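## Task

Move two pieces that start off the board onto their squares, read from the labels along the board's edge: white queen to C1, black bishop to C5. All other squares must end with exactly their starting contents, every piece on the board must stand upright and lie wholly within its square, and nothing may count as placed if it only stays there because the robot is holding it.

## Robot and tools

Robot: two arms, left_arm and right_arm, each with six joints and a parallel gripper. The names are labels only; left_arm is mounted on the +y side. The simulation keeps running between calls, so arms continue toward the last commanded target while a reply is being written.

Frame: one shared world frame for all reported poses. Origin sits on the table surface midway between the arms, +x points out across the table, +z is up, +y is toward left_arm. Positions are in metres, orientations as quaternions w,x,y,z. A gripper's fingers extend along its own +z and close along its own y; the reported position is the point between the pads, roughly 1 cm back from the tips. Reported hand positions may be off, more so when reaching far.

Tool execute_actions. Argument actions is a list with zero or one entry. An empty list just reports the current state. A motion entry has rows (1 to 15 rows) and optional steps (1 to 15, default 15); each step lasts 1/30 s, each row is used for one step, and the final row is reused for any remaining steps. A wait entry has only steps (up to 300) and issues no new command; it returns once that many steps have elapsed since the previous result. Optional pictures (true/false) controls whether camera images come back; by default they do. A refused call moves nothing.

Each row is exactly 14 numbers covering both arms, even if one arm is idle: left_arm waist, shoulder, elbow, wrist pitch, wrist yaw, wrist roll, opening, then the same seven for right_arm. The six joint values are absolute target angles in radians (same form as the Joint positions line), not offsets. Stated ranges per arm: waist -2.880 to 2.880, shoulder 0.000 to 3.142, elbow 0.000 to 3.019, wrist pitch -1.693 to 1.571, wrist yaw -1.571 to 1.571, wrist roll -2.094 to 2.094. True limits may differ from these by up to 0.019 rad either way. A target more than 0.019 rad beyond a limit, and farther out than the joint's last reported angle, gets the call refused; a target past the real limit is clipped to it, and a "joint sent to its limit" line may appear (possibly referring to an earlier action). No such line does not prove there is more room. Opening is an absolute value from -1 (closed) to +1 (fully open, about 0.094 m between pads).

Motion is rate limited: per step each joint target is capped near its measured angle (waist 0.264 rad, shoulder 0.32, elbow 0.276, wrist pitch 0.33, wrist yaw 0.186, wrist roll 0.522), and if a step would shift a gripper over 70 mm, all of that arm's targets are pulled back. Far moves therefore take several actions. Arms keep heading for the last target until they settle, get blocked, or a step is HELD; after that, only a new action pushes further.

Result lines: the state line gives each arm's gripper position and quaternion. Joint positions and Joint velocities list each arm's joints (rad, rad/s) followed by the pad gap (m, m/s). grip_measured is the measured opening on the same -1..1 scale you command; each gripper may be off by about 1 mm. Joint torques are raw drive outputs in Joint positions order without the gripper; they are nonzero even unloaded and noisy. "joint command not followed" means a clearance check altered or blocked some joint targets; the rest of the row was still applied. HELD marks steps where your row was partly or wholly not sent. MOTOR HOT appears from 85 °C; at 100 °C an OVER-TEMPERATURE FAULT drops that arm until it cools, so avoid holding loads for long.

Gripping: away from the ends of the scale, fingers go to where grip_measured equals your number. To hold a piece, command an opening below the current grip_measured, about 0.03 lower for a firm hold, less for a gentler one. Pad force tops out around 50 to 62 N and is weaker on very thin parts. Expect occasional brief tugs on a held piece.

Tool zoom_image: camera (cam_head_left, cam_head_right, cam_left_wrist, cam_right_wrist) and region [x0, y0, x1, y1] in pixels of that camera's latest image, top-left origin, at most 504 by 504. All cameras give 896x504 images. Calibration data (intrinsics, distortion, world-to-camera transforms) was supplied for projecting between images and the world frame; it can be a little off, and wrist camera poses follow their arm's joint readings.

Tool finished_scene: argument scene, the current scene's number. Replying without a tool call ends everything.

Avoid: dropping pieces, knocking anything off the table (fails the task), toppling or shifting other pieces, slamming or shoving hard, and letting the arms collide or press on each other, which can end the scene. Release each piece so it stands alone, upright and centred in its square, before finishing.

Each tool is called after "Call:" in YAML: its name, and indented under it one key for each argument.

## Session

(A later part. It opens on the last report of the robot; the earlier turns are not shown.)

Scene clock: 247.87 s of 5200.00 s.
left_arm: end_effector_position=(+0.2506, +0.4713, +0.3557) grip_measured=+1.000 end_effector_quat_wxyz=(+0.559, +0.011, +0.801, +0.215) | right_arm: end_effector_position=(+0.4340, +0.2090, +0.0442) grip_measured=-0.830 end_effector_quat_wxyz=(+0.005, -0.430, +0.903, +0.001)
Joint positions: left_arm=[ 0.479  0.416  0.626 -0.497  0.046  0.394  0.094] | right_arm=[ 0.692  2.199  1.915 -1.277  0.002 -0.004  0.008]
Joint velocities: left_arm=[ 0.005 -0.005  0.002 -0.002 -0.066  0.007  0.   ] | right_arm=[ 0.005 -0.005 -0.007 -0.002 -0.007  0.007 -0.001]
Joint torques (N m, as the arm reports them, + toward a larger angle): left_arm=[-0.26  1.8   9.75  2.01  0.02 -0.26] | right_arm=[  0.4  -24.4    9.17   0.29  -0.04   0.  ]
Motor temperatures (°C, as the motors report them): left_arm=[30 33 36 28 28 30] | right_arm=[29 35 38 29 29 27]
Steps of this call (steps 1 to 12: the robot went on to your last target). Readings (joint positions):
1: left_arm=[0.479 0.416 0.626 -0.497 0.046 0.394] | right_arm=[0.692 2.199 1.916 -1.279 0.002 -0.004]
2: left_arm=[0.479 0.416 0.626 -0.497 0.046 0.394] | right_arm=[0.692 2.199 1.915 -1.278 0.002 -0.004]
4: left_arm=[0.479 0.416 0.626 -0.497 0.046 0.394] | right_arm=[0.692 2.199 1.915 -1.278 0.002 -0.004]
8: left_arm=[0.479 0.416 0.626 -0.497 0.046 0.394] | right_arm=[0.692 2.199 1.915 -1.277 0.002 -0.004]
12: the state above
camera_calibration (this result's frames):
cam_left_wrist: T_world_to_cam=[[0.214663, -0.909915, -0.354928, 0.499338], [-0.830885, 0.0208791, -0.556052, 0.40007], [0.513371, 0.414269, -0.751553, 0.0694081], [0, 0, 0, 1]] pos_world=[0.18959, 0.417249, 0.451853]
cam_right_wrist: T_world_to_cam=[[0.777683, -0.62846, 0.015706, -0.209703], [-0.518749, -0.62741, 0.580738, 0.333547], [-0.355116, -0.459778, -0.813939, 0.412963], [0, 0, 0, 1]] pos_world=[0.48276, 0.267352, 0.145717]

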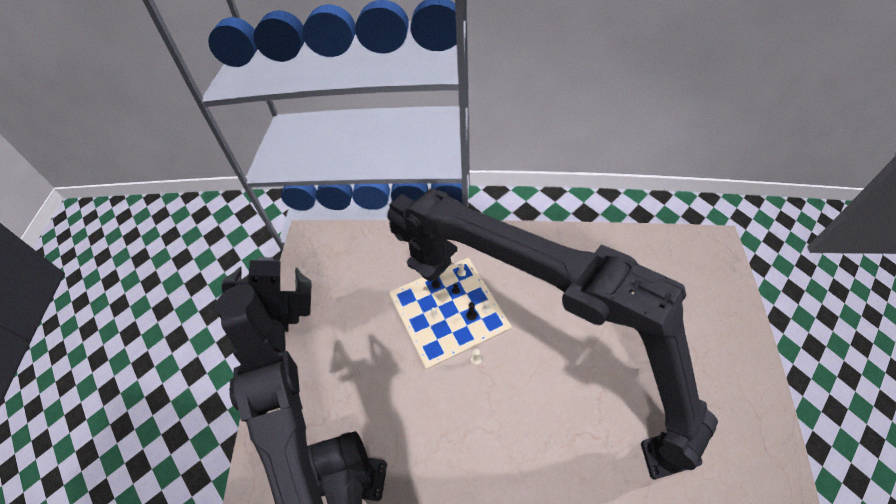

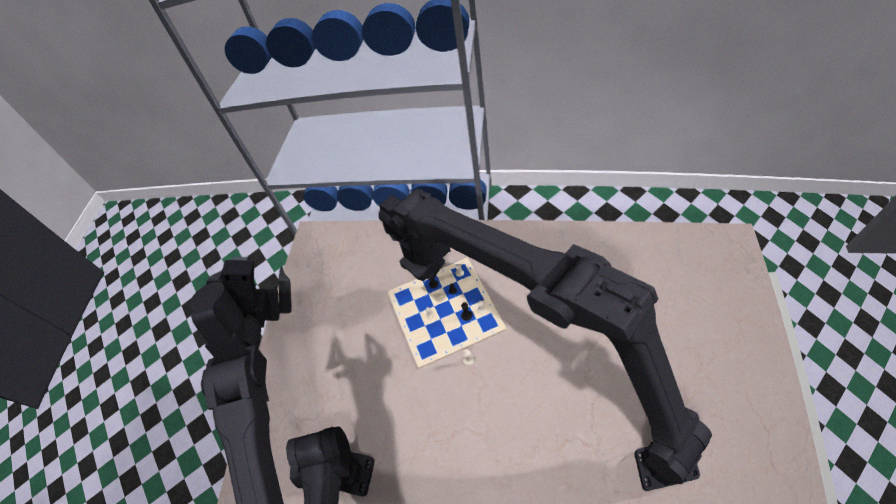

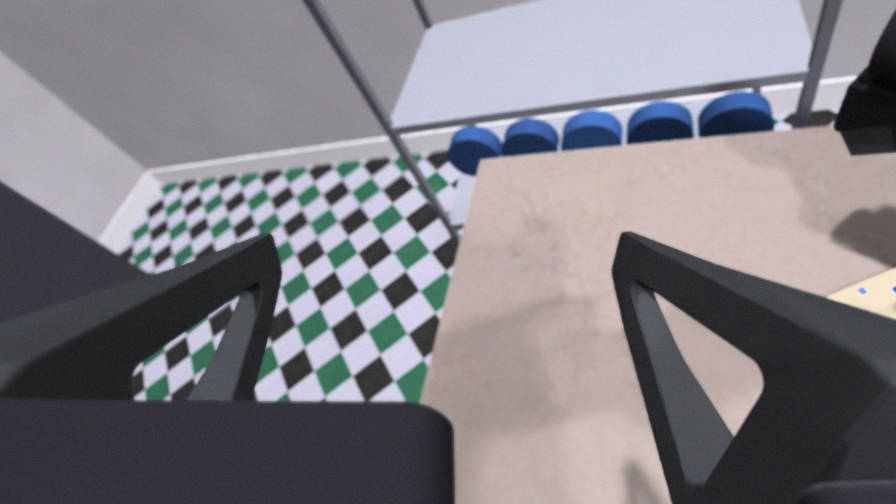

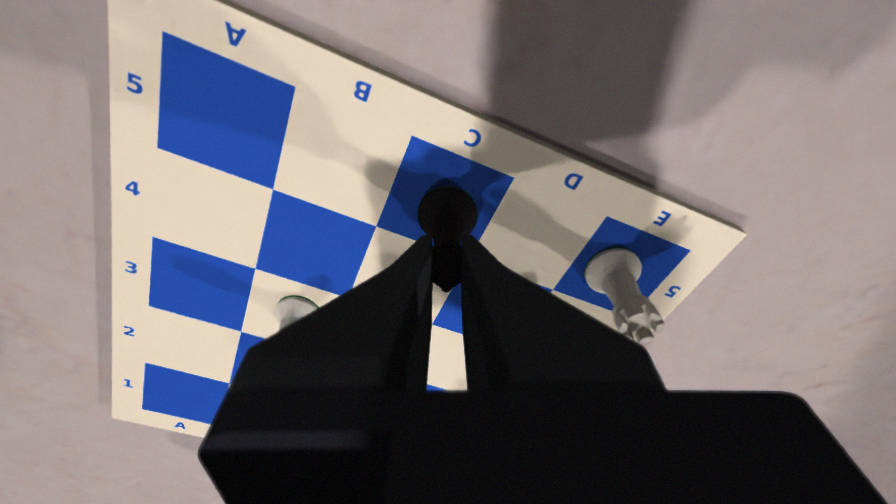

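Call:
execute_actions:
  actions:
    - {"rows":[[0.479,0.416,0.626,-0.497,0.046,0.394,1,0.685,2.19,1.921,-1.263,0.003,0,-0.85],[0.479,0.416,0.626,-0.497,0.046,0.394,1,0.685,2.19,1.92,-1.26,0.003,0,-0.85],[0.479,0.416,0.626,-0.497,0.046,0.394,1,0.685,2.19,1.919,-1.258,0.003,0,-0.85],[0.479,0.416,0.626,-0.497,0.046,0.394,1,0.685,2.19,1.918,-1.258,0.003,0,-0.85],[0.479,0.416,0.626,-0.497,0.046,0.394,1,0.685,2.19,1.917,-1.258,0.003,0,-0.85],[0.479,0.416,0.626,-0.497,0.046,0.394,1,0.685,2.19,1.917,-1.258,0.003,0,-0.85],[0.479,0.416,0.626,-0.497,0.046,0.394,1,0.685,2.19,1.917,-1.258,0.003,0,-0.85],[0.479,0.416,0.626,-0.497,0.046,0.394,1,0.685,2.19,1.917,-1.258,0.003,0,-0.85],[0.479,0.416,0.626,-0.497,0.046,0.394,1,0.685,2.19,1.917,-1.258,0.003,0,-0.84],[0.479,0.416,0.626,-0.497,0.046,0.394,1,0.685,2.19,1.917,-1.258,0.003,0,-0.83],[0.479,0.416,0.626,-0.497,0.046,0.394,1,0.685,2.19,1.917,-1.258,0.003,0,-0.82],[0.479,0.416,0.626,-0.497,0.046,0.394,1,0.685,2.19,1.917,-1.258,0.003,0,-0.81],[0.479,0.416,0.626,-0.497,0.046,0.394,1,0.685,2.19,1.917,-1.258,0.003,0,-0.8],[0.479,0.416,0.626,-0.497,0.046,0.394,1,0.685,2.19,1.917,-1.258,0.003,0,-0.79],[0.479,0.416,0.626,-0.497,0.046,0.394,1,0.685,2.19,1.917,-1.258,0.003,0,-0.78]]}
  pictures: false

Call:
execute_actions:
  actions:
    - {"rows":[[0.479,0.416,0.626,-0.497,0.046,0.394,1,0.685,2.188,1.922,-1.26,0.003,0,-0.76],[0.479,0.416,0.626,-0.497,0.046,0.394,1,0.685,2.186,1.928,-1.262,0.003,0,-0.73],[0.479,0.416,0.626,-0.497,0.046,0.394,1,0.685,2.184,1.934,-1.264,0.003,0,-0.7],[0.479,0.416,0.626,-0.497,0.046,0.394,1,0.685,2.182,1.94,-1.266,0.003,0,-0.66],[0.479,0.416,0.626,-0.497,0.046,0.394,1,0.685,2.18,1.946,-1.268,0.003,0,-0.62],[0.479,0.416,0.626,-0.497,0.046,0.394,1,0.685,2.18,1.95,-1.27,0.003,0,-0.58],[0.479,0.416,0.626,-0.497,0.046,0.394,1,0.685,2.18,1.95,-1.272,0.003,0,-0.54],[0.479,0.416,0.626,-0.497,0.046,0.394,1,0.685,2.18,1.95,-1.272,0.003,0,-0.5]],"steps":12}

Scene clock: 271.00 s of 5200.00 s.
left_arm: end_effector_position=(+0.2506, +0.4713, +0.3557) grip_measured=+1.000 end_effector_quat_wxyz=(+0.559, +0.011, +0.801, +0.215) | right_arm: end_effector_position=(+0.4352, +0.2105, +0.0443) grip_measured=-0.783 end_effector_quat_wxyz=(+0.008, -0.430, +0.903, +0.003)
Joint positions: left_arm=[ 0.479  0.416  0.626 -0.497  0.046  0.394  0.094] | right_arm=[ 0.692  2.199  1.915 -1.27   0.002 -0.004  0.01 ]
Joint velocities: left_arm=[-0.015 -0.015 -0.012 -0.007 -0.007  0.022  0.   ] | right_arm=[-0.005 -0.005 -0.027  0.012  0.037  0.11   0.007]
Joint torques (N m, as the arm reports them, + toward a larger angle): left_arm=[-0.56  2.13  9.7   2.    0.05 -0.28] | right_arm=[  0.68 -24.76   8.82   0.51  -0.07  -0.02]
Motor temperatures (°C, as the motors report them): left_arm=[30 33 36 28 28 30] | right_arm=[29 35 37 29 29 27]
Steps of this call (steps 1 to 15: the robot went on to your last target; steps 16 to 90: nothing new was sent; then 19.63 s passed at rest; steps 91 to 105: all 15 steps of this action). Readings (joint positions):
91: left_arm=[0.479 0.416 0.626 -0.497 0.046 0.394] | right_arm=[0.692 2.199 1.915 -1.277 0.002 -0.004]
92: left_arm=[0.479 0.416 0.626 -0.497 0.046 0.394] | right_arm=[0.692 2.199 1.915 -1.275 0.002 -0.004]
94: left_arm=[0.479 0.416 0.626 -0.497 0.046 0.394] | right_arm=[0.692 2.199 1.915 -1.272 0.002 -0.004]
98: left_arm=[0.479 0.416 0.626 -0.497 0.046 0.394] | right_arm=[0.692 2.199 1.915 -1.270 0.002 -0.004]
105: the state above

Scene clock: 271.40 s of 5200.00 s.
left_arm: end_effector_position=(+0.2506, +0.4713, +0.3557) grip_measured=+1.000 end_effector_quat_wxyz=(+0.559, +0.011, +0.801, +0.215) | right_arm: end_effector_position=(+0.4352, +0.2105, +0.0443) grip_measured=-0.502 end_effector_quat_wxyz=(+0.008, -0.430, +0.903, +0.003)
Joint positions: left_arm=[ 0.479  0.416  0.626 -0.497  0.046  0.394  0.094] | right_arm=[ 0.692  2.199  1.915 -1.27   0.002 -0.004  0.023]
Joint velocities: left_arm=[ 0.005 -0.015  0.007  0.002 -0.051 -0.081  0.   ] | right_arm=[-0.005 -0.015  0.002 -0.027  0.007 -0.022 -0.   ]
Joint torques (N m, as the arm reports them, + toward a larger angle): left_arm=[-0.49  2.09  9.65  1.88  0.05 -0.26] | right_arm=[  0.46 -25.45  11.42  -0.08  -0.03   0.02]
Motor temperatures (°C, as the motors report them): left_arm=[30 33 36 28 28 30] | right_arm=[29 35 37 29 29 27]
Steps of this call (steps 1 to 12: all 12 steps of this action). Readings (joint positions):
1: left_arm=[0.479 0.416 0.626 -0.497 0.046 0.394] | right_arm=[0.692 2.199 1.915 -1.270 0.002 -0.004]
2: left_arm=[0.479 0.416 0.626 -0.497 0.046 0.394] | right_arm=[0.692 2.199 1.915 -1.270 0.002 -0.004]
4: left_arm=[0.479 0.416 0.626 -0.497 0.046 0.394] | right_arm=[0.692 2.199 1.915 -1.270 0.002 -0.004]
8: left_arm=[0.479 0.416 0.626 -0.497 0.046 0.394] | right_arm=[0.692 2.199 1.915 -1.270 0.002 -0.004]
12: the state above
camera_calibration (this result's frames):
cam_left_wrist: T_world_to_cam=[[0.214663, -0.909915, -0.354928, 0.499338], [-0.830885, 0.0208791, -0.556052, 0.40007], [0.513371, 0.414269, -0.751553, 0.0694081], [0, 0, 0, 1]] pos_world=[0.18959, 0.417249, 0.451853]
cam_right_wrist: T_world_to_cam=[[0.777607, -0.628553, 0.0157459, -0.209662], [-0.521537, -0.630822, 0.57451, 0.337268], [-0.351177, -0.454955, -0.818346, 0.411538], [0, 0, 0, 1]] pos_world=[0.483456, 0.268204, 0.146318]

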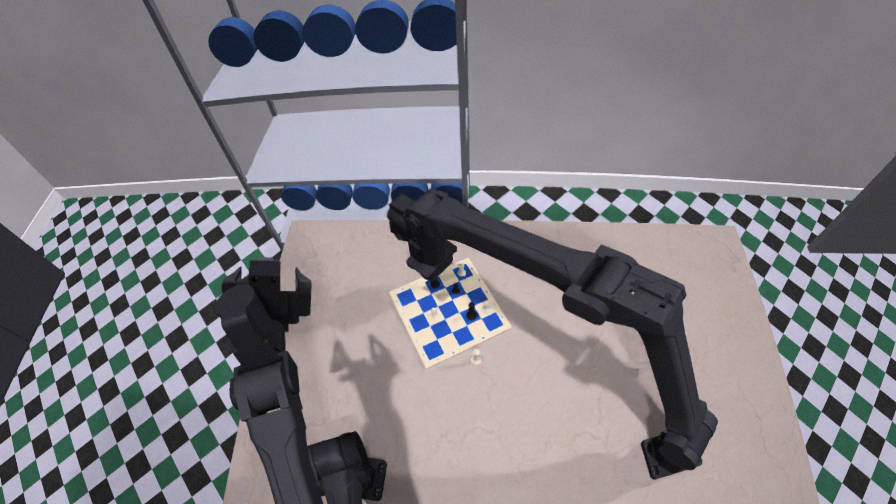

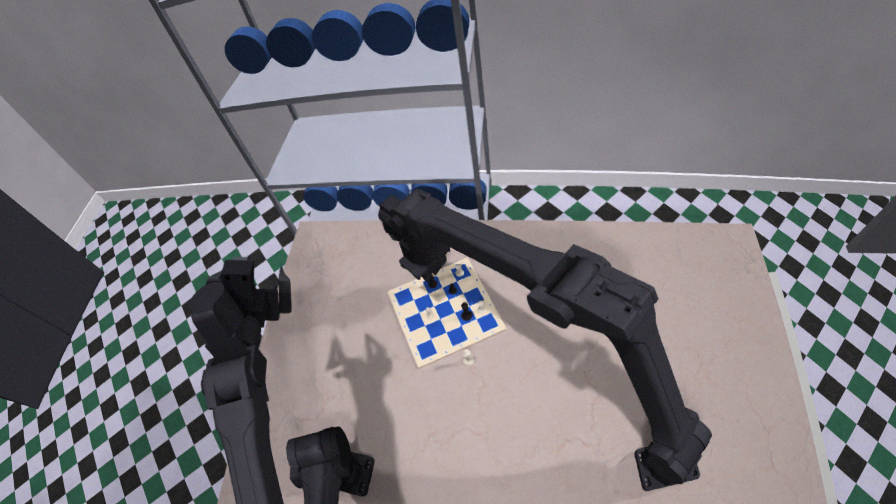

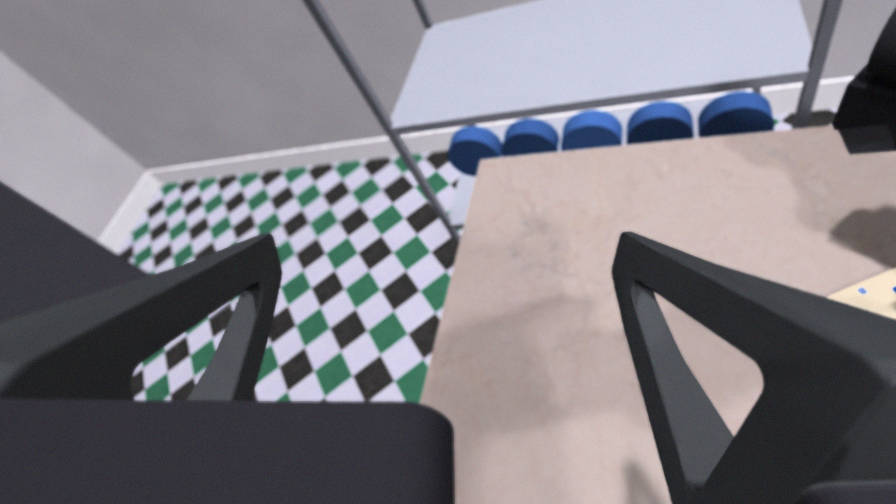

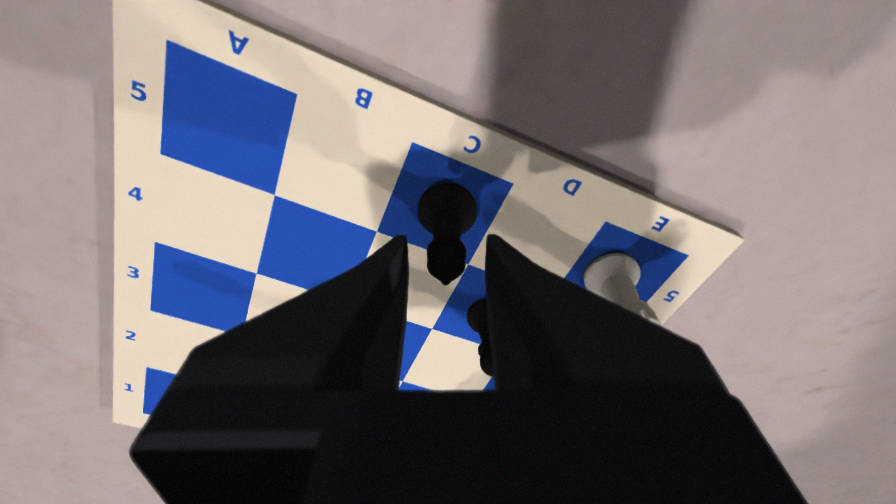

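Call:
execute_actions:
  actions:
    - {"rows":[[0.479,0.416,0.626,-0.497,0.046,0.394,1,0.687,2.178,1.948,-1.274,0.003,0,-0.5],[0.479,0.416,0.626,-0.497,0.046,0.394,1,0.689,2.174,1.946,-1.276,0.003,0,-0.5],[0.479,0.416,0.626,-0.497,0.046,0.394,1,0.691,2.168,1.944,-1.279,0.003,0,-0.5],[0.479,0.416,0.626,-0.497,0.046,0.394,1,0.692,2.16,1.942,-1.283,0.003,0,-0.5],[0.479,0.416,0.626,-0.497,0.046,0.394,1,0.692,2.15,1.94,-1.288,0.003,0,-0.5],[0.479,0.416,0.626,-0.497,0.046,0.394,1,0.692,2.138,1.938,-1.294,0.003,0,-0.5],[0.479,0.416,0.626,-0.497,0.046,0.394,1,0.692,2.124,1.936,-1.301,0.003,0,-0.5],[0.479,0.416,0.626,-0.497,0.046,0.394,1,0.692,2.109,1.934,-1.308,0.003,0,-0.5],[0.479,0.416,0.626,-0.497,0.046,0.394,1,0.692,2.094,1.932,-1.315,0.003,0,-0.5],[0.479,0.416,0.626,-0.497,0.046,0.394,1,0.692,2.079,1.93,-1.321,0.003,0,-0.5],[0.479,0.416,0.626,-0.497,0.046,0.394,1,0.693,2.064,1.926,-1.326,0.003,0,-0.5],[0.479,0.416,0.626,-0.497,0.046,0.394,1,0.695,2.049,1.918,-1.329,0.003,0,-0.5],[0.479,0.416,0.626,-0.497,0.046,0.394,1,0.698,2.034,1.906,-1.33,0.003,0.005,-0.48],[0.479,0.416,0.626,-0.497,0.046,0.394,1,0.702,2.019,1.89,-1.33,0.003,0.015,-0.46],[0.479,0.416,0.626,-0.497,0.046,0.394,1,0.707,2.004,1.87,-1.33,0.003,0.03,-0.44]]}
  pictures: false

Call:
execute_actions:
  actions:
    - {"rows":[[0.479,0.416,0.626,-0.497,0.046,0.394,1,0.713,1.989,1.848,-1.329,0.003,0.05,-0.42],[0.479,0.416,0.626,-0.497,0.046,0.394,1,0.72,1.974,1.826,-1.327,0.003,0.07,-0.4],[0.479,0.416,0.626,-0.497,0.046,0.394,1,0.727,1.959,1.804,-1.324,0.003,0.09,-0.38],[0.479,0.416,0.626,-0.497,0.046,0.394,1,0.734,1.944,1.782,-1.32,0.003,0.11,-0.36],[0.479,0.416,0.626,-0.497,0.046,0.394,1,0.741,1.929,1.76,-1.315,0.003,0.13,-0.34],[0.479,0.416,0.626,-0.497,0.046,0.394,1,0.748,1.914,1.738,-1.309,0.003,0.15,-0.32],[0.479,0.416,0.626,-0.497,0.046,0.394,1,0.755,1.899,1.716,-1.303,0.003,0.17,-0.3],[0.479,0.416,0.626,-0.497,0.046,0.394,1,0.762,1.884,1.694,-1.297,0.003,0.19,-0.3],[0.479,0.416,0.626,-0.497,0.046,0.394,1,0.769,1.869,1.672,-1.29,0.003,0.21,-0.3],[0.479,0.416,0.626,-0.497,0.046,0.394,1,0.776,1.854,1.65,-1.283,0.003,0.23,-0.3],[0.479,0.416,0.626,-0.497,0.046,0.394,1,0.783,1.839,1.628,-1.276,0.003,0.25,-0.3],[0.479,0.416,0.626,-0.497,0.046,0.394,1,0.79,1.824,1.606,-1.269,0.003,0.27,-0.3],[0.479,0.416,0.626,-0.497,0.046,0.394,1,0.797,1.809,1.584,-1.262,0.003,0.29,-0.3],[0.479,0.416,0.626,-0.497,0.046,0.394,1,0.804,1.794,1.562,-1.255,0.003,0.31,-0.3],[0.479,0.416,0.626,-0.497,0.046,0.394,1,0.811,1.779,1.54,-1.248,0.003,0.33,-0.3]]}
  pictures: false

Call:
execute_actions:
  actions:
    - {"rows":[[0.479,0.416,0.626,-0.497,0.046,0.394,1,0.818,1.764,1.518,-1.241,0.003,0.35,-0.3],[0.479,0.416,0.626,-0.497,0.046,0.394,1,0.825,1.749,1.496,-1.234,0.003,0.37,-0.3],[0.479,0.416,0.626,-0.497,0.046,0.394,1,0.832,1.734,1.474,-1.227,0.003,0.39,-0.3],[0.479,0.416,0.626,-0.497,0.046,0.394,1,0.839,1.719,1.452,-1.22,0.003,0.41,-0.3],[0.479,0.416,0.626,-0.497,0.046,0.394,1,0.846,1.704,1.43,-1.213,0.003,0.43,-0.3],[0.479,0.416,0.626,-0.497,0.046,0.394,1,0.852,1.69,1.408,-1.206,0.003,0.45,-0.3],[0.479,0.416,0.626,-0.497,0.046,0.394,1,0.858,1.677,1.386,-1.199,0.003,0.467,-0.3],[0.479,0.416,0.626,-0.497,0.046,0.394,1,0.863,1.666,1.364,-1.193,0.003,0.48,-0.3],[0.479,0.416,0.626,-0.497,0.046,0.394,1,0.867,1.657,1.344,-1.187,0.003,0.49,-0.3],[0.479,0.416,0.626,-0.497,0.046,0.394,1,0.87,1.65,1.327,-1.182,0.003,0.497,-0.3],[0.479,0.416,0.626,-0.497,0.046,0.394,1,0.872,1.645,1.313,-1.178,0.003,0.5,-0.3],[0.479,0.416,0.626,-0.497,0.046,0.394,1,0.873,1.642,1.302,-1.175,0.003,0.5,-0.3],[0.479,0.416,0.626,-0.497,0.046,0.394,1,0.873,1.642,1.294,-1.173,0.003,0.5,-0.3],[0.479,0.416,0.626,-0.497,0.046,0.394,1,0.873,1.642,1.289,-1.172,0.003,0.5,-0.3],[0.479,0.416,0.626,-0.497,0.046,0.394,1,0.873,1.642,1.287,-1.172,0.003,0.5,-0.3]]}
  pictures: false

Call:
execute_actions:
  actions:
    - {"steps":15}

Scene clock: 328.13 s of 5200.00 s.
left_arm: end_effector_position=(+0.2506, +0.4713, +0.3557) grip_measured=+1.000 end_effector_quat_wxyz=(+0.559, +0.011, +0.801, +0.215) | right_arm: end_effector_position=(+0.4255, +0.1990, +0.1043) grip_measured=-0.450 end_effector_quat_wxyz=(+0.024, -0.427, +0.904, +0.011)
Joint positions: left_arm=[ 0.479  0.416  0.626 -0.497  0.046  0.394  0.094] | right_arm=[ 0.692  2.088  1.887 -1.317  0.002  0.003  0.026]
Joint velocities: left_arm=[-0.015 -0.005  0.002 -0.012 -0.081  0.007  0.   ] | right_arm=[ 0.005 -0.698 -0.379 -0.037  0.007  0.081  0.017]
Joint torques (N m, as the arm reports them, + toward a larger angle): left_arm=[-0.66  1.85  9.68  1.95  0.06 -0.26] | right_arm=[  2.46 -26.19   9.35  -0.21  -0.06   0.02]
Motor temperatures (°C, as the motors report them): left_arm=[30 32 36 28 28 30] | right_arm=[29 36 39 29 29 27]
Steps of this call (steps 1 to 15: the robot went on to your last target; steps 16 to 90: nothing new was sent; then 53.23 s passed at rest; steps 91 to 105: all 15 steps of this action). Readings (joint positions):
91: left_arm=[0.479 0.416 0.626 -0.497 0.046 0.394] | right_arm=[0.692 2.199 1.915 -1.270 0.002 -0.004]
92: left_arm=[0.479 0.416 0.626 -0.497 0.046 0.394] | right_arm=[0.692 2.199 1.915 -1.270 0.002 -0.004]
94: left_arm=[0.479 0.416 0.626 -0.497 0.046 0.394] | right_arm=[0.692 2.199 1.915 -1.271 0.002 -0.004]
98: left_arm=[0.479 0.416 0.626 -0.497 0.046 0.394] | right_arm=[0.692 2.189 1.915 -1.288 0.002 -0.004]
105: the state above

Scene clock: 328.63 s of 5200.00 s.
left_arm: end_effector_position=(+0.2506, +0.4713, +0.3557) grip_measured=+1.000 end_effector_quat_wxyz=(+0.559, +0.011, +0.801, +0.215) | right_arm: end_effector_position=(+0.3189, +0.1638, +0.1371) grip_measured=-0.302 end_effector_quat_wxyz=(+0.018, -0.367, +0.930, +0.012)
Joint positions: left_arm=[ 0.479  0.416  0.626 -0.497  0.046  0.394  0.094] | right_arm=[ 0.8    1.828  1.571 -1.272  0.002  0.242  0.033]
Joint velocities: left_arm=[ 0.005 -0.005 -0.017  0.002  0.037 -0.051  0.   ] | right_arm=[ 0.239 -0.269 -0.706  0.203 -0.022  0.549 -0.   ]
Joint torques (N m, as the arm reports them, + toward a larger angle): left_arm=[-0.48  2.26  9.77  1.98  0.   -0.25] | right_arm=[  0.39 -21.01   9.71   0.37   0.     0.04]
Motor temperatures (°C, as the motors report them): left_arm=[30 32 36 28 28 30] | right_arm=[29 36 39 29 29 27]
Steps of this call (steps 1 to 15: all 15 steps of this action). Readings (joint positions):
1: left_arm=[0.479 0.416 0.626 -0.497 0.046 0.394] | right_arm=[0.693 2.063 1.872 -1.318 0.002 0.010]
2: left_arm=[0.479 0.416 0.626 -0.497 0.046 0.394] | right_arm=[0.695 2.038 1.856 -1.318 0.002 0.020]
4: left_arm=[0.479 0.416 0.626 -0.497 0.046 0.394] | right_arm=[0.702 1.988 1.818 -1.318 0.002 0.046]
8: left_arm=[0.479 0.416 0.626 -0.497 0.046 0.394] | right_arm=[0.731 1.906 1.735 -1.314 0.002 0.111]
15: the state above

Scene clock: 329.13 s of 5200.00 s.
left_arm: end_effector_position=(+0.2506, +0.4713, +0.3557) grip_measured=+1.000 end_effector_quat_wxyz=(+0.559, +0.011, +0.801, +0.215) | right_arm: end_effector_position=(+0.2445, +0.1135, +0.1223) grip_measured=-0.302 end_effector_quat_wxyz=(+0.008, -0.292, +0.956, +0.007)
Joint positions: left_arm=[ 0.479  0.416  0.626 -0.497  0.046  0.394  0.094] | right_arm=[ 0.872  1.65   1.29  -1.189  0.002  0.472  0.033]
Joint velocities: left_arm=[ 0.005  0.005 -0.007 -0.007 -0.007 -0.007  0.   ] | right_arm=[ 0.015 -0.044 -0.164  0.027  0.007  0.168 -0.002]
Joint torques (N m, as the arm reports them, + toward a larger angle): left_arm=[-0.69  1.82  9.62  1.89  0.04 -0.25] | right_arm=[  1.25 -15.18   9.21   0.67   0.06   0.04]
Motor temperatures (°C, as the motors report them): left_arm=[30 32 36 28 28 30] | right_arm=[29 36 39 29 29 27]
Steps of this call (steps 1 to 15: all 15 steps of this action). Readings (joint positions):
1: left_arm=[0.479 0.416 0.626 -0.497 0.046 0.394] | right_arm=[0.808 1.818 1.547 -1.265 0.002 0.262]
2: left_arm=[0.479 0.416 0.626 -0.497 0.046 0.394] | right_arm=[0.815 1.808 1.524 -1.258 0.002 0.281]
4: left_arm=[0.479 0.416 0.626 -0.497 0.046 0.394] | right_arm=[0.827 1.785 1.477 -1.244 0.002 0.321]
8: left_arm=[0.479 0.416 0.626 -0.497 0.046 0.394] | right_arm=[0.849 1.726 1.389 -1.217 0.002 0.398]
15: the state above

Scene clock: 329.63 s of 5200.00 s.
left_arm: end_effector_position=(+0.2506, +0.4713, +0.3557) grip_measured=+1.000 end_effector_quat_wxyz=(+0.559, +0.011, +0.801, +0.215) | right_arm: end_effector_position=(+0.2433, +0.1114, +0.1188) grip_measured=-0.302 end_effector_quat_wxyz=(+0.007, -0.283, +0.959, +0.006)
Joint positions: left_arm=[ 0.479  0.416  0.626 -0.497  0.046  0.394  0.094] | right_arm=[ 0.872  1.65   1.28  -1.183  0.002  0.492  0.033]
Joint velocities: left_arm=[ 0.005 -0.005  0.002  0.007  0.007 -0.066  0.   ] | right_arm=[-0.005 -0.005  0.002  0.002  0.007  0.022  0.   ]
Joint torques (N m, as the arm reports them, + toward a larger angle): left_arm=[-0.73  2.1   9.71  1.79  0.06 -0.26] | right_arm=[  0.54 -15.34   9.11   0.24   0.02   0.06]
Motor temperatures (°C, as the motors report them): left_arm=[30 32 36 28 28 30] | right_arm=[29 36 39 29 29 27]
Steps of this call (steps 1 to 15: the robot went on to your last target). Readings (joint positions):
1: left_arm=[0.479 0.416 0.626 -0.497 0.046 0.394] | right_arm=[0.872 1.650 1.286 -1.188 0.002 0.476]
2: left_arm=[0.479 0.416 0.626 -0.497 0.046 0.394] | right_arm=[0.872 1.650 1.283 -1.187 0.002 0.480]
4: left_arm=[0.479 0.416 0.626 -0.497 0.046 0.394] | right_arm=[0.872 1.650 1.280 -1.185 0.002 0.484]
8: left_arm=[0.479 0.416 0.626 -0.497 0.046 0.394] | right_arm=[0.872 1.650 1.280 -1.183 0.002 0.489]
15: the state above
camera_calibration (this result's frames):
cam_left_wrist: T_world_to_cam=[[0.214663, -0.909915, -0.354928, 0.499338], [-0.830885, 0.0208791, -0.556052, 0.40007], [0.513371, 0.414269, -0.751553, 0.0694081], [0, 0, 0, 1]] pos_world=[0.18959, 0.417249, 0.451853]
cam_right_wrist: T_world_to_cam=[[0.543696, -0.839252, 0.00715993, -0.04249], [-0.688525, -0.441139, 0.575613, 0.151224], [-0.479926, -0.317888, -0.817691, 0.376024], [0, 0, 0, 1]] pos_world=[0.307687, 0.150584, 0.220729]

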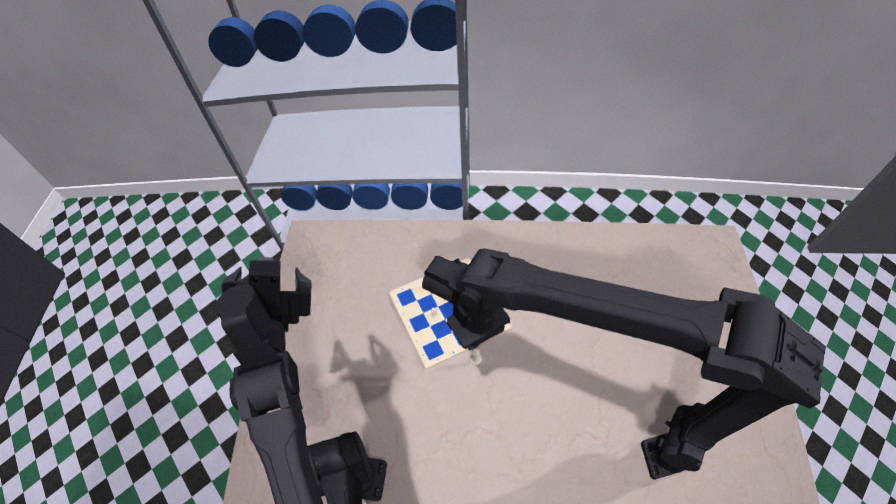

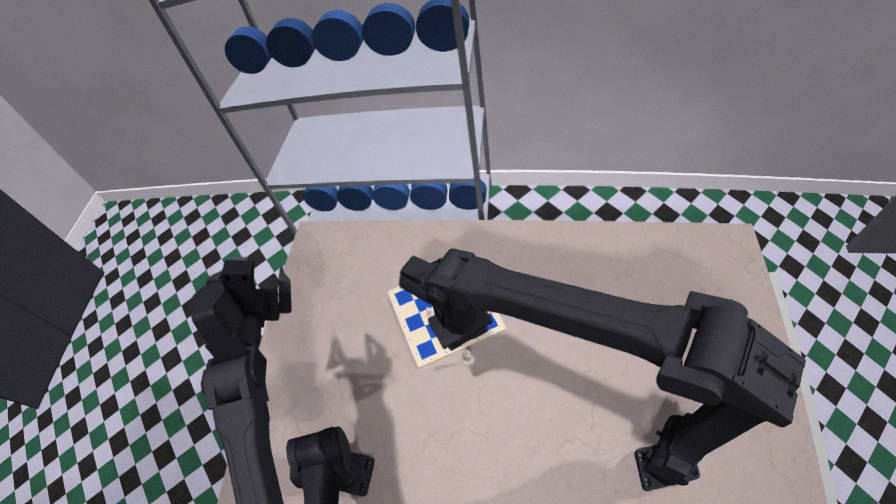

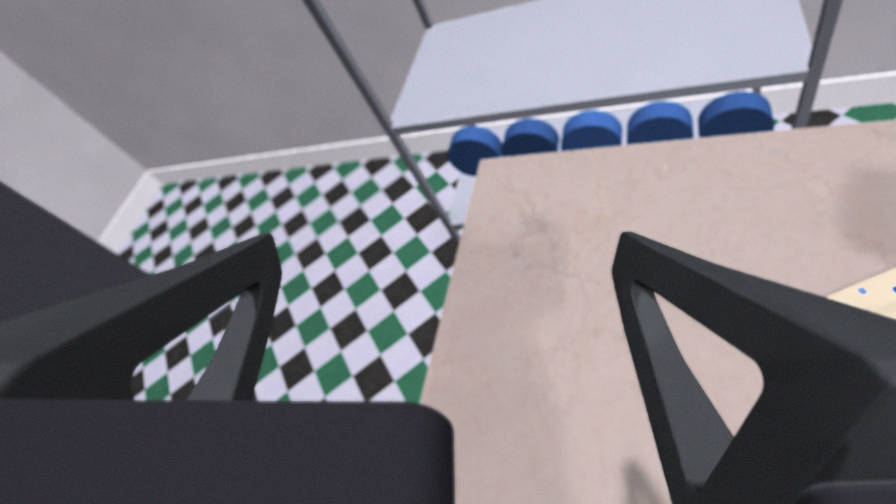

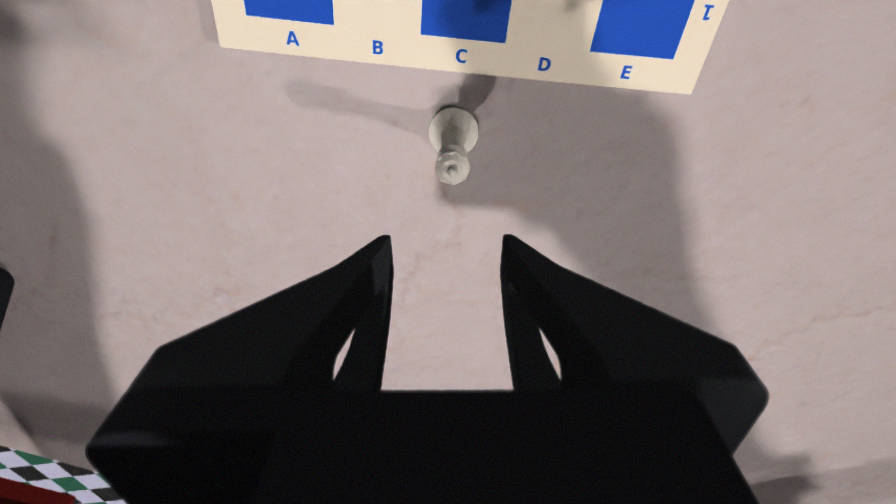

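Call:
execute_actions:
  actions:
    - {"rows":[[0.479,0.416,0.626,-0.497,0.046,0.394,1,0.871,1.647,1.287,-1.172,0.003,0.5,-0.3],[0.479,0.416,0.626,-0.497,0.046,0.394,1,0.869,1.652,1.286,-1.172,0.003,0.5,-0.3],[0.479,0.416,0.626,-0.497,0.046,0.394,1,0.867,1.657,1.284,-1.171,0.003,0.5,-0.3],[0.479,0.416,0.626,-0.497,0.046,0.394,1,0.865,1.662,1.281,-1.168,0.003,0.5,-0.3],[0.479,0.416,0.626,-0.497,0.046,0.394,1,0.864,1.667,1.277,-1.163,0.003,0.5,-0.3],[0.479,0.416,0.626,-0.497,0.046,0.394,1,0.863,1.673,1.272,-1.156,0.003,0.5,-0.3],[0.479,0.416,0.626,-0.497,0.046,0.394,1,0.862,1.679,1.267,-1.147,0.003,0.5,-0.3],[0.479,0.416,0.626,-0.497,0.046,0.394,1,0.862,1.685,1.261,-1.137,0.003,0.5,-0.3],[0.479,0.416,0.626,-0.497,0.046,0.394,1,0.862,1.691,1.255,-1.126,0.003,0.5,-0.3],[0.479,0.416,0.626,-0.497,0.046,0.394,1,0.862,1.697,1.249,-1.115,0.003,0.5,-0.3],[0.479,0.416,0.626,-0.497,0.046,0.394,1,0.862,1.703,1.243,-1.104,0.003,0.5,-0.3],[0.479,0.416,0.626,-0.497,0.046,0.394,1,0.862,1.709,1.237,-1.093,0.003,0.5,-0.3],[0.479,0.416,0.626,-0.497,0.046,0.394,1,0.862,1.715,1.231,-1.082,0.003,0.5,-0.3],[0.479,0.416,0.626,-0.497,0.046,0.394,1,0.862,1.72,1.225,-1.071,0.003,0.5,-0.3],[0.479,0.416,0.626,-0.497,0.046,0.394,1,0.862,1.725,1.219,-1.06,0.003,0.5,-0.3]]}
  pictures: false

Call:
execute_actions:
  actions:
    - {"rows":[[0.479,0.416,0.626,-0.497,0.046,0.394,1,0.862,1.73,1.213,-1.049,0.003,0.5,-0.3],[0.479,0.416,0.626,-0.497,0.046,0.394,1,0.862,1.734,1.208,-1.038,0.003,0.5,-0.3],[0.479,0.416,0.626,-0.497,0.046,0.394,1,0.862,1.738,1.203,-1.028,0.003,0.5,-0.3],[0.479,0.416,0.626,-0.497,0.046,0.394,1,0.862,1.741,1.199,-1.019,0.003,0.5,-0.3],[0.479,0.416,0.626,-0.497,0.046,0.394,1,0.862,1.744,1.195,-1.011,0.003,0.5,-0.3],[0.479,0.416,0.626,-0.497,0.046,0.394,1,0.862,1.746,1.192,-1.005,0.003,0.5,-0.3],[0.479,0.416,0.626,-0.497,0.046,0.394,1,0.862,1.747,1.19,-1.0,0.003,0.5,-0.3],[0.479,0.416,0.626,-0.497,0.046,0.394,1,0.862,1.748,1.189,-0.997,0.003,0.5,-0.3],[0.479,0.416,0.626,-0.497,0.046,0.394,1,0.862,1.748,1.188,-0.995,0.003,0.5,-0.3]]}

Scene clock: 356.60 s of 5200.00 s.
left_arm: end_effector_position=(+0.2506, +0.4713, +0.3557) grip_measured=+1.000 end_effector_quat_wxyz=(+0.559, +0.011, +0.801, +0.215) | right_arm: end_effector_position=(+0.2440, +0.1103, +0.0755) grip_measured=-0.302 end_effector_quat_wxyz=(+0.001, -0.282, +0.960, +0.000)
Joint positions: left_arm=[ 0.479  0.416  0.626 -0.497  0.046  0.394  0.094] | right_arm=[ 0.87   1.704  1.226 -1.091  0.002  0.493  0.033]
Joint velocities: left_arm=[-0.015  0.005 -0.007 -0.017  0.066  0.007  0.   ] | right_arm=[-0.024  0.249 -0.217  0.32  -0.007  0.037 -0.001]
Joint torques (N m, as the arm reports them, + toward a larger angle): left_arm=[-1.08  2.68  9.78  1.8   0.09 -0.26] | right_arm=[  0.44 -14.39   8.53   0.31  -0.03   0.03]
Motor temperatures (°C, as the motors report them): left_arm=[30 32 36 28 28 30] | right_arm=[29 34 38 29 29 27]
Steps of this call (steps 1 to 15: the robot went on to your last target; steps 16 to 90: nothing new was sent; then 23.47 s passed at rest; steps 91 to 105: all 15 steps of this action). Readings (joint positions):
91: left_arm=[0.479 0.416 0.626 -0.497 0.046 0.394] | right_arm=[0.872 1.650 1.280 -1.183 0.002 0.493]
92: left_arm=[0.479 0.416 0.626 -0.497 0.046 0.394] | right_arm=[0.872 1.650 1.280 -1.183 0.002 0.493]
94: left_arm=[0.479 0.416 0.626 -0.497 0.046 0.394] | right_arm=[0.872 1.650 1.279 -1.182 0.002 0.493]
98: left_arm=[0.479 0.416 0.626 -0.497 0.046 0.394] | right_arm=[0.872 1.655 1.270 -1.163 0.002 0.493]
105: the state above

Scene clock: 357.10 s of 5200.00 s.
left_arm: end_effector_position=(+0.2506, +0.4713, +0.3557) grip_measured=+1.000 end_effector_quat_wxyz=(+0.559, +0.011, +0.801, +0.215) | right_arm: end_effector_position=(+0.2427, +0.1080, +0.0391) grip_measured=-0.302 end_effector_quat_wxyz=(-0.001, -0.281, +0.960, -0.002)
Joint positions: left_arm=[ 0.479  0.416  0.626 -0.497  0.046  0.394  0.094] | right_arm=[ 0.87   1.75   1.18  -1.006  0.002  0.493  0.033]
Joint velocities: left_arm=[-0.015  0.005 -0.017 -0.012 -0.007 -0.007  0.   ] | right_arm=[-0.005 -0.015 -0.012  0.007  0.037  0.022 -0.   ]
Joint torques (N m, as the arm reports them, + toward a larger angle): left_arm=[-1.22  2.06  9.73  1.85  0.03 -0.23] | right_arm=[ -0.04 -16.16   8.49   0.35  -0.01   0.01]
Motor temperatures (°C, as the motors report them): left_arm=[30 32 36 28 28 30] | right_arm=[29 34 38 29 29 27]
Steps of this call (steps 1 to 15: all 15 steps of this action). Readings (joint positions):
1: left_arm=[0.479 0.416 0.626 -0.497 0.046 0.394] | right_arm=[0.870 1.712 1.219 -1.080 0.002 0.493]
2: left_arm=[0.479 0.416 0.626 -0.497 0.046 0.394] | right_arm=[0.870 1.720 1.212 -1.069 0.002 0.493]
4: left_arm=[0.479 0.416 0.626 -0.497 0.046 0.394] | right_arm=[0.870 1.734 1.199 -1.049 0.002 0.493]
8: left_arm=[0.479 0.416 0.626 -0.497 0.046 0.394] | right_arm=[0.870 1.749 1.183 -1.019 0.002 0.493]
15: the state above
camera_calibration (this result's frames):
cam_left_wrist: T_world_to_cam=[[0.214663, -0.909915, -0.354928, 0.499338], [-0.830885, 0.0208791, -0.556052, 0.40007], [0.513371, 0.414269, -0.751553, 0.0694081], [0, 0, 0, 1]] pos_world=[0.18959, 0.417249, 0.451853]
cam_right_wrist: T_world_to_cam=[[0.541268, -0.840662, 0.0177727, -0.0440941], [-0.683481, -0.427557, 0.591649, 0.191827], [-0.489778, -0.332388, -0.806, 0.313025], [0, 0, 0, 1]] pos_world=[0.30829, 0.148995, 0.139588]

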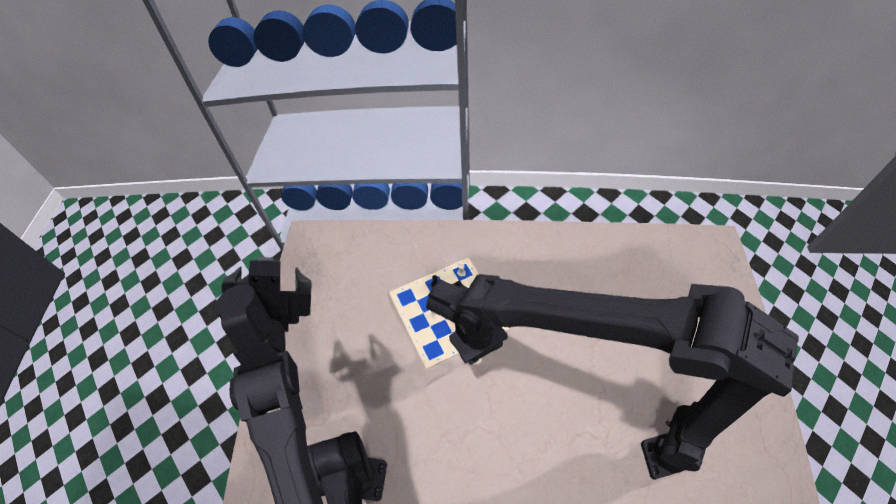

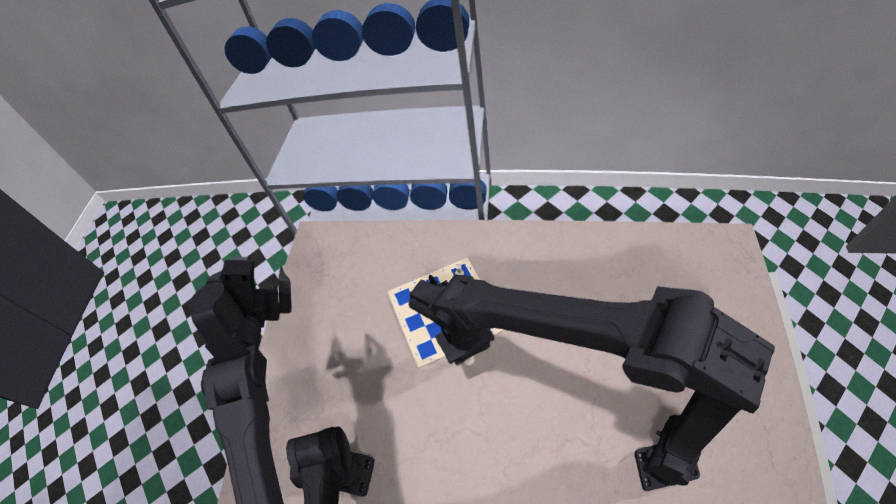

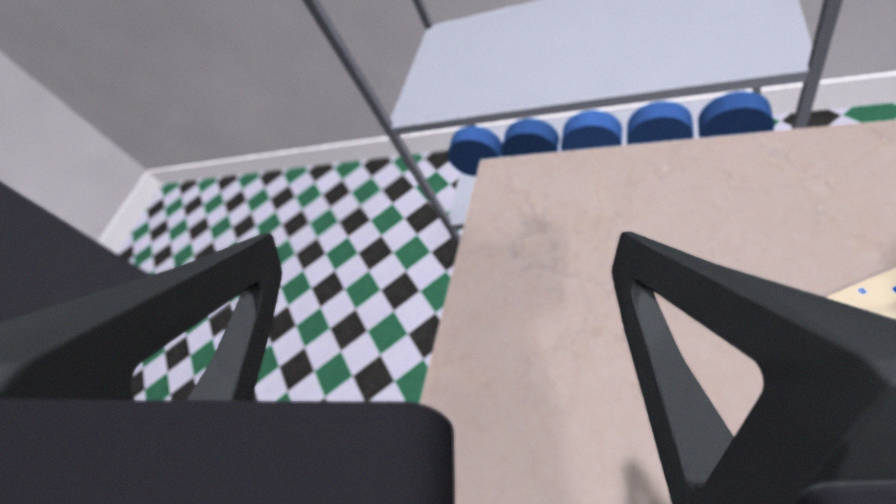

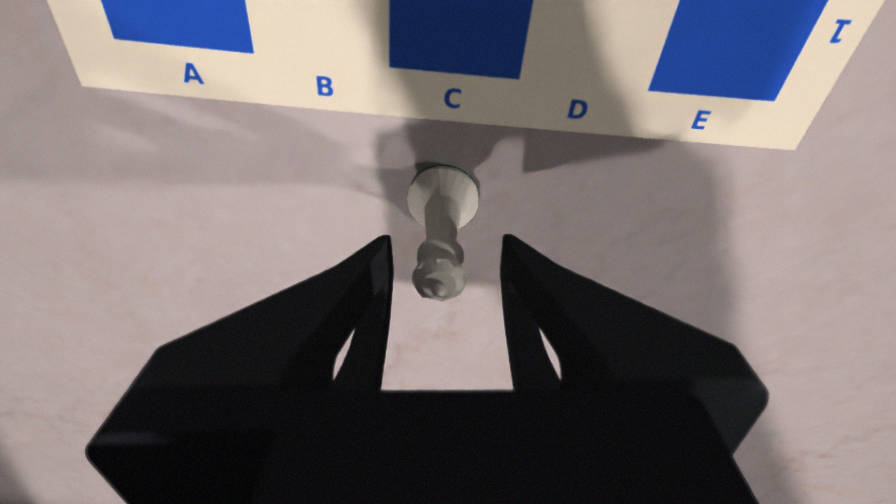

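Call:
execute_actions:
  actions:
    - {"rows":[[0.479,0.416,0.626,-0.497,0.046,0.394,1,0.866,1.748,1.188,-0.993,0.003,0.5,-0.34],[0.479,0.416,0.626,-0.497,0.046,0.394,1,0.87,1.748,1.188,-0.991,0.003,0.5,-0.38],[0.479,0.416,0.626,-0.497,0.046,0.394,1,0.874,1.748,1.188,-0.989,0.003,0.5,-0.42],[0.479,0.416,0.626,-0.497,0.046,0.394,1,0.877,1.748,1.188,-0.987,0.003,0.5,-0.46],[0.479,0.416,0.626,-0.497,0.046,0.394,1,0.879,1.748,1.188,-0.987,0.003,0.5,-0.49],[0.479,0.416,0.626,-0.497,0.046,0.394,1,0.88,1.748,1.188,-0.987,0.003,0.5,-0.52],[0.479,0.416,0.626,-0.497,0.046,0.394,1,0.88,1.748,1.188,-0.987,0.003,0.5,-0.55],[0.479,0.416,0.626,-0.497,0.046,0.394,1,0.88,1.748,1.188,-0.987,0.003,0.5,-0.57],[0.479,0.416,0.626,-0.497,0.046,0.394,1,0.88,1.748,1.188,-0.987,0.003,0.5,-0.59],[0.479,0.416,0.626,-0.497,0.046,0.394,1,0.88,1.748,1.188,-0.987,0.003,0.5,-0.61],[0.479,0.416,0.626,-0.497,0.046,0.394,1,0.88,1.748,1.188,-0.987,0.003,0.5,-0.63],[0.479,0.416,0.626,-0.497,0.046,0.394,1,0.88,1.748,1.188,-0.987,0.003,0.5,-0.65],[0.479,0.416,0.626,-0.497,0.046,0.394,1,0.88,1.748,1.188,-0.987,0.003,0.5,-0.665],[0.479,0.416,0.626,-0.497,0.046,0.394,1,0.88,1.748,1.188,-0.987,0.003,0.5,-0.68],[0.479,0.416,0.626,-0.497,0.046,0.394,1,0.88,1.748,1.188,-0.987,0.003,0.5,-0.695]]}
  pictures: false

Call:
execute_actions:
  actions:
    - {"rows":[[0.479,0.416,0.626,-0.497,0.046,0.394,1,0.88,1.748,1.188,-0.987,0.003,0.5,-0.71],[0.479,0.416,0.626,-0.497,0.046,0.394,1,0.88,1.748,1.188,-0.987,0.003,0.5,-0.72],[0.479,0.416,0.626,-0.497,0.046,0.394,1,0.88,1.748,1.188,-0.987,0.003,0.5,-0.73],[0.479,0.416,0.626,-0.497,0.046,0.394,1,0.879,1.748,1.192,-0.988,0.003,0.5,-0.74],[0.479,0.416,0.626,-0.497,0.046,0.394,1,0.878,1.748,1.196,-0.99,0.003,0.5,-0.75],[0.479,0.416,0.626,-0.497,0.046,0.394,1,0.877,1.747,1.2,-0.992,0.003,0.5,-0.76],[0.479,0.416,0.626,-0.497,0.046,0.394,1,0.876,1.746,1.204,-0.994,0.003,0.5,-0.77],[0.479,0.416,0.626,-0.497,0.046,0.394,1,0.875,1.745,1.208,-0.996,0.003,0.5,-0.78]],"steps":12}

Scene clock: 381.80 s of 5200.00 s.
left_arm: end_effector_position=(+0.2506, +0.4713, +0.3557) grip_measured=+1.000 end_effector_quat_wxyz=(+0.559, +0.011, +0.801, +0.215) | right_arm: end_effector_position=(+0.2425, +0.1103, +0.0391) grip_measured=-0.687 end_effector_quat_wxyz=(+0.002, -0.283, +0.959, +0.000)
Joint positions: left_arm=[ 0.479  0.416  0.626 -0.497  0.046  0.394  0.094] | right_arm=[ 0.872  1.75   1.18  -0.998  0.002  0.493  0.015]
Joint velocities: left_arm=[-0.005 -0.005  0.012 -0.012 -0.081 -0.007  0.   ] | right_arm=[-0.005 -0.005 -0.002  0.007  0.051  0.022 -0.014]
Joint torques (N m, as the arm reports them, + toward a larger angle): left_arm=[-0.75  3.07  9.83  1.84  0.03 -0.27] | right_arm=[  1.35 -15.04   8.47   0.33   0.01   0.01]
Motor temperatures (°C, as the motors report them): left_arm=[30 32 37 28 28 30] | right_arm=[29 34 37 29 29 27]
Steps of this call (steps 1 to 15: the robot went on to your last target; steps 16 to 90: nothing new was sent; then 21.20 s passed at rest; steps 91 to 105: all 15 steps of this action). Readings (joint positions):
91: left_arm=[0.479 0.416 0.626 -0.497 0.046 0.394] | right_arm=[0.870 1.750 1.180 -1.006 0.002 0.493]
92: left_arm=[0.479 0.416 0.626 -0.497 0.046 0.394] | right_arm=[0.870 1.750 1.180 -1.005 0.002 0.493]
94: left_arm=[0.479 0.416 0.626 -0.497 0.046 0.394] | right_arm=[0.870 1.750 1.180 -1.002 0.002 0.493]
98: left_arm=[0.479 0.416 0.626 -0.497 0.046 0.394] | right_arm=[0.870 1.750 1.180 -0.998 0.002 0.493]
105: the state above

Scene clock: 382.20 s of 5200.00 s.
left_arm: end_effector_position=(+0.2506, +0.4713, +0.3557) grip_measured=+1.000 end_effector_quat_wxyz=(+0.559, +0.011, +0.801, +0.215) | right_arm: end_effector_position=(+0.2425, +0.1103, +0.0391) grip_measured=-0.750 end_effector_quat_wxyz=(+0.002, -0.283, +0.959, +0.000)
Joint positions: left_arm=[ 0.479  0.416  0.626 -0.497  0.046  0.394  0.094] | right_arm=[ 0.872  1.75   1.18  -0.998  0.002  0.493  0.012]
Joint velocities: left_arm=[-0.005 -0.005  0.002  0.002  0.037  0.081  0.   ] | right_arm=[-0.015  0.005  0.007  0.002  0.022 -0.037  0.   ]
Joint torques (N m, as the arm reports them, + toward a larger angle): left_arm=[-0.45  2.6   9.61  2.03  0.06 -0.23] | right_arm=[  0.78 -15.8    9.92   0.01   0.01   0.05]
Motor temperatures (°C, as the motors report them): left_arm=[30 32 37 28 28 30] | right_arm=[29 34 37 29 29 27]
Steps of this call (steps 1 to 12: all 12 steps of this action). Readings (joint positions):
1: left_arm=[0.479 0.416 0.626 -0.497 0.046 0.394] | right_arm=[0.872 1.750 1.180 -0.998 0.002 0.493]
2: left_arm=[0.479 0.416 0.626 -0.497 0.046 0.394] | right_arm=[0.872 1.750 1.180 -0.998 0.002 0.493]
4: left_arm=[0.479 0.416 0.626 -0.497 0.046 0.394] | right_arm=[0.872 1.750 1.180 -0.998 0.002 0.493]
8: left_arm=[0.479 0.416 0.626 -0.497 0.046 0.394] | right_arm=[0.872 1.750 1.180 -0.998 0.002 0.493]
12: the state above
camera_calibration (this result's frames):
cam_left_wrist: T_world_to_cam=[[0.214663, -0.909915, -0.354928, 0.499338], [-0.830885, 0.0208791, -0.556052, 0.40007], [0.513371, 0.414269, -0.751553, 0.0694081], [0, 0, 0, 1]] pos_world=[0.18959, 0.417249, 0.451853]
cam_right_wrist: T_world_to_cam=[[0.543452, -0.83932, 0.0141717, -0.0426192], [-0.684509, -0.433314, 0.586248, 0.193751], [-0.485909, -0.328298, -0.810008, 0.312441], [0, 0, 0, 1]] pos_world=[0.307603, 0.150758, 0.140098]

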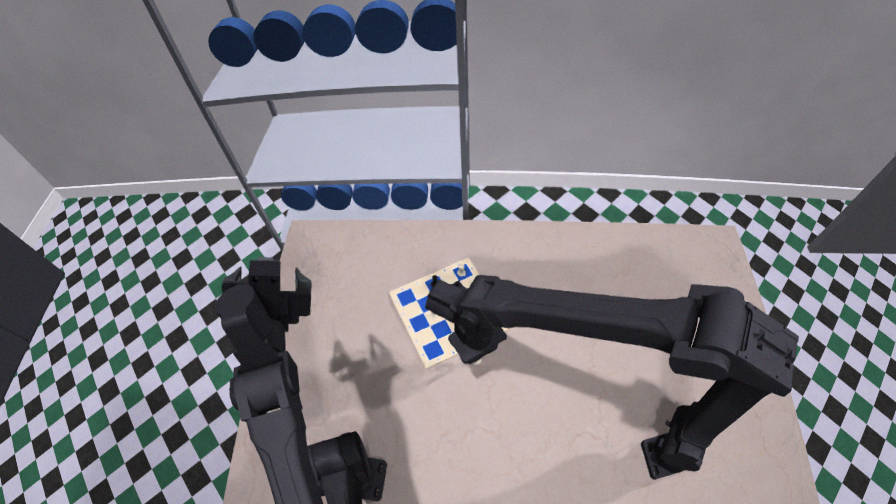

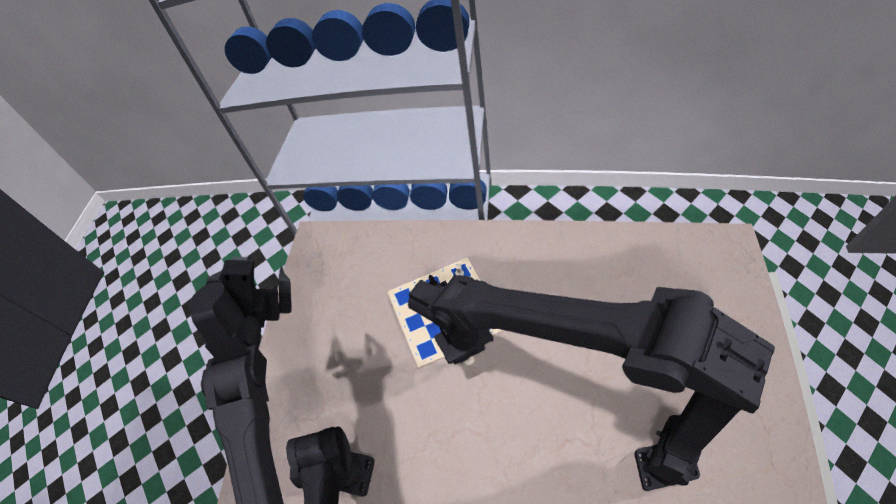

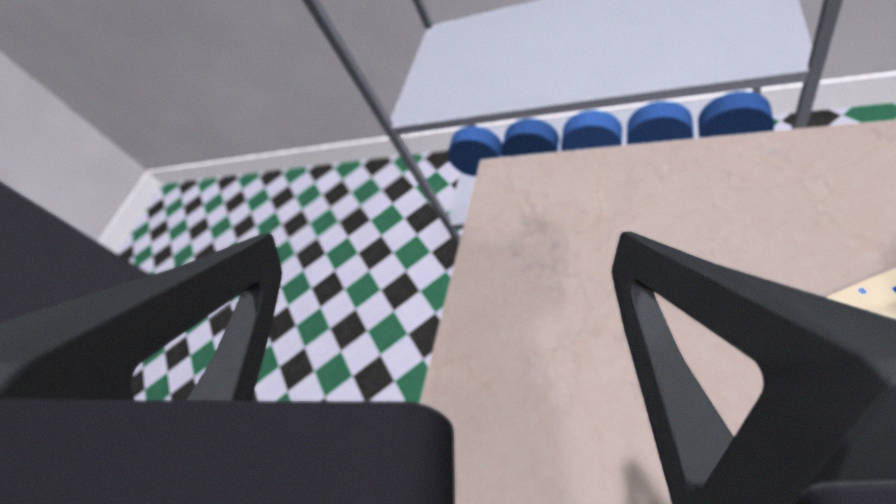

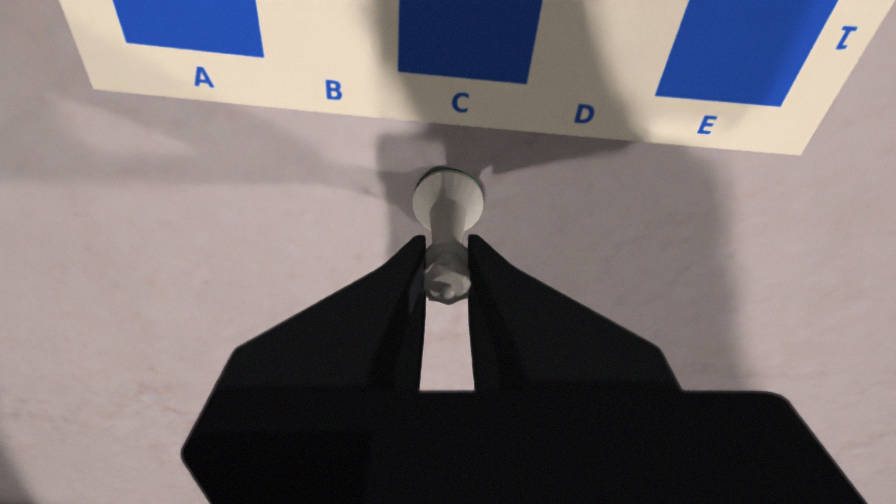

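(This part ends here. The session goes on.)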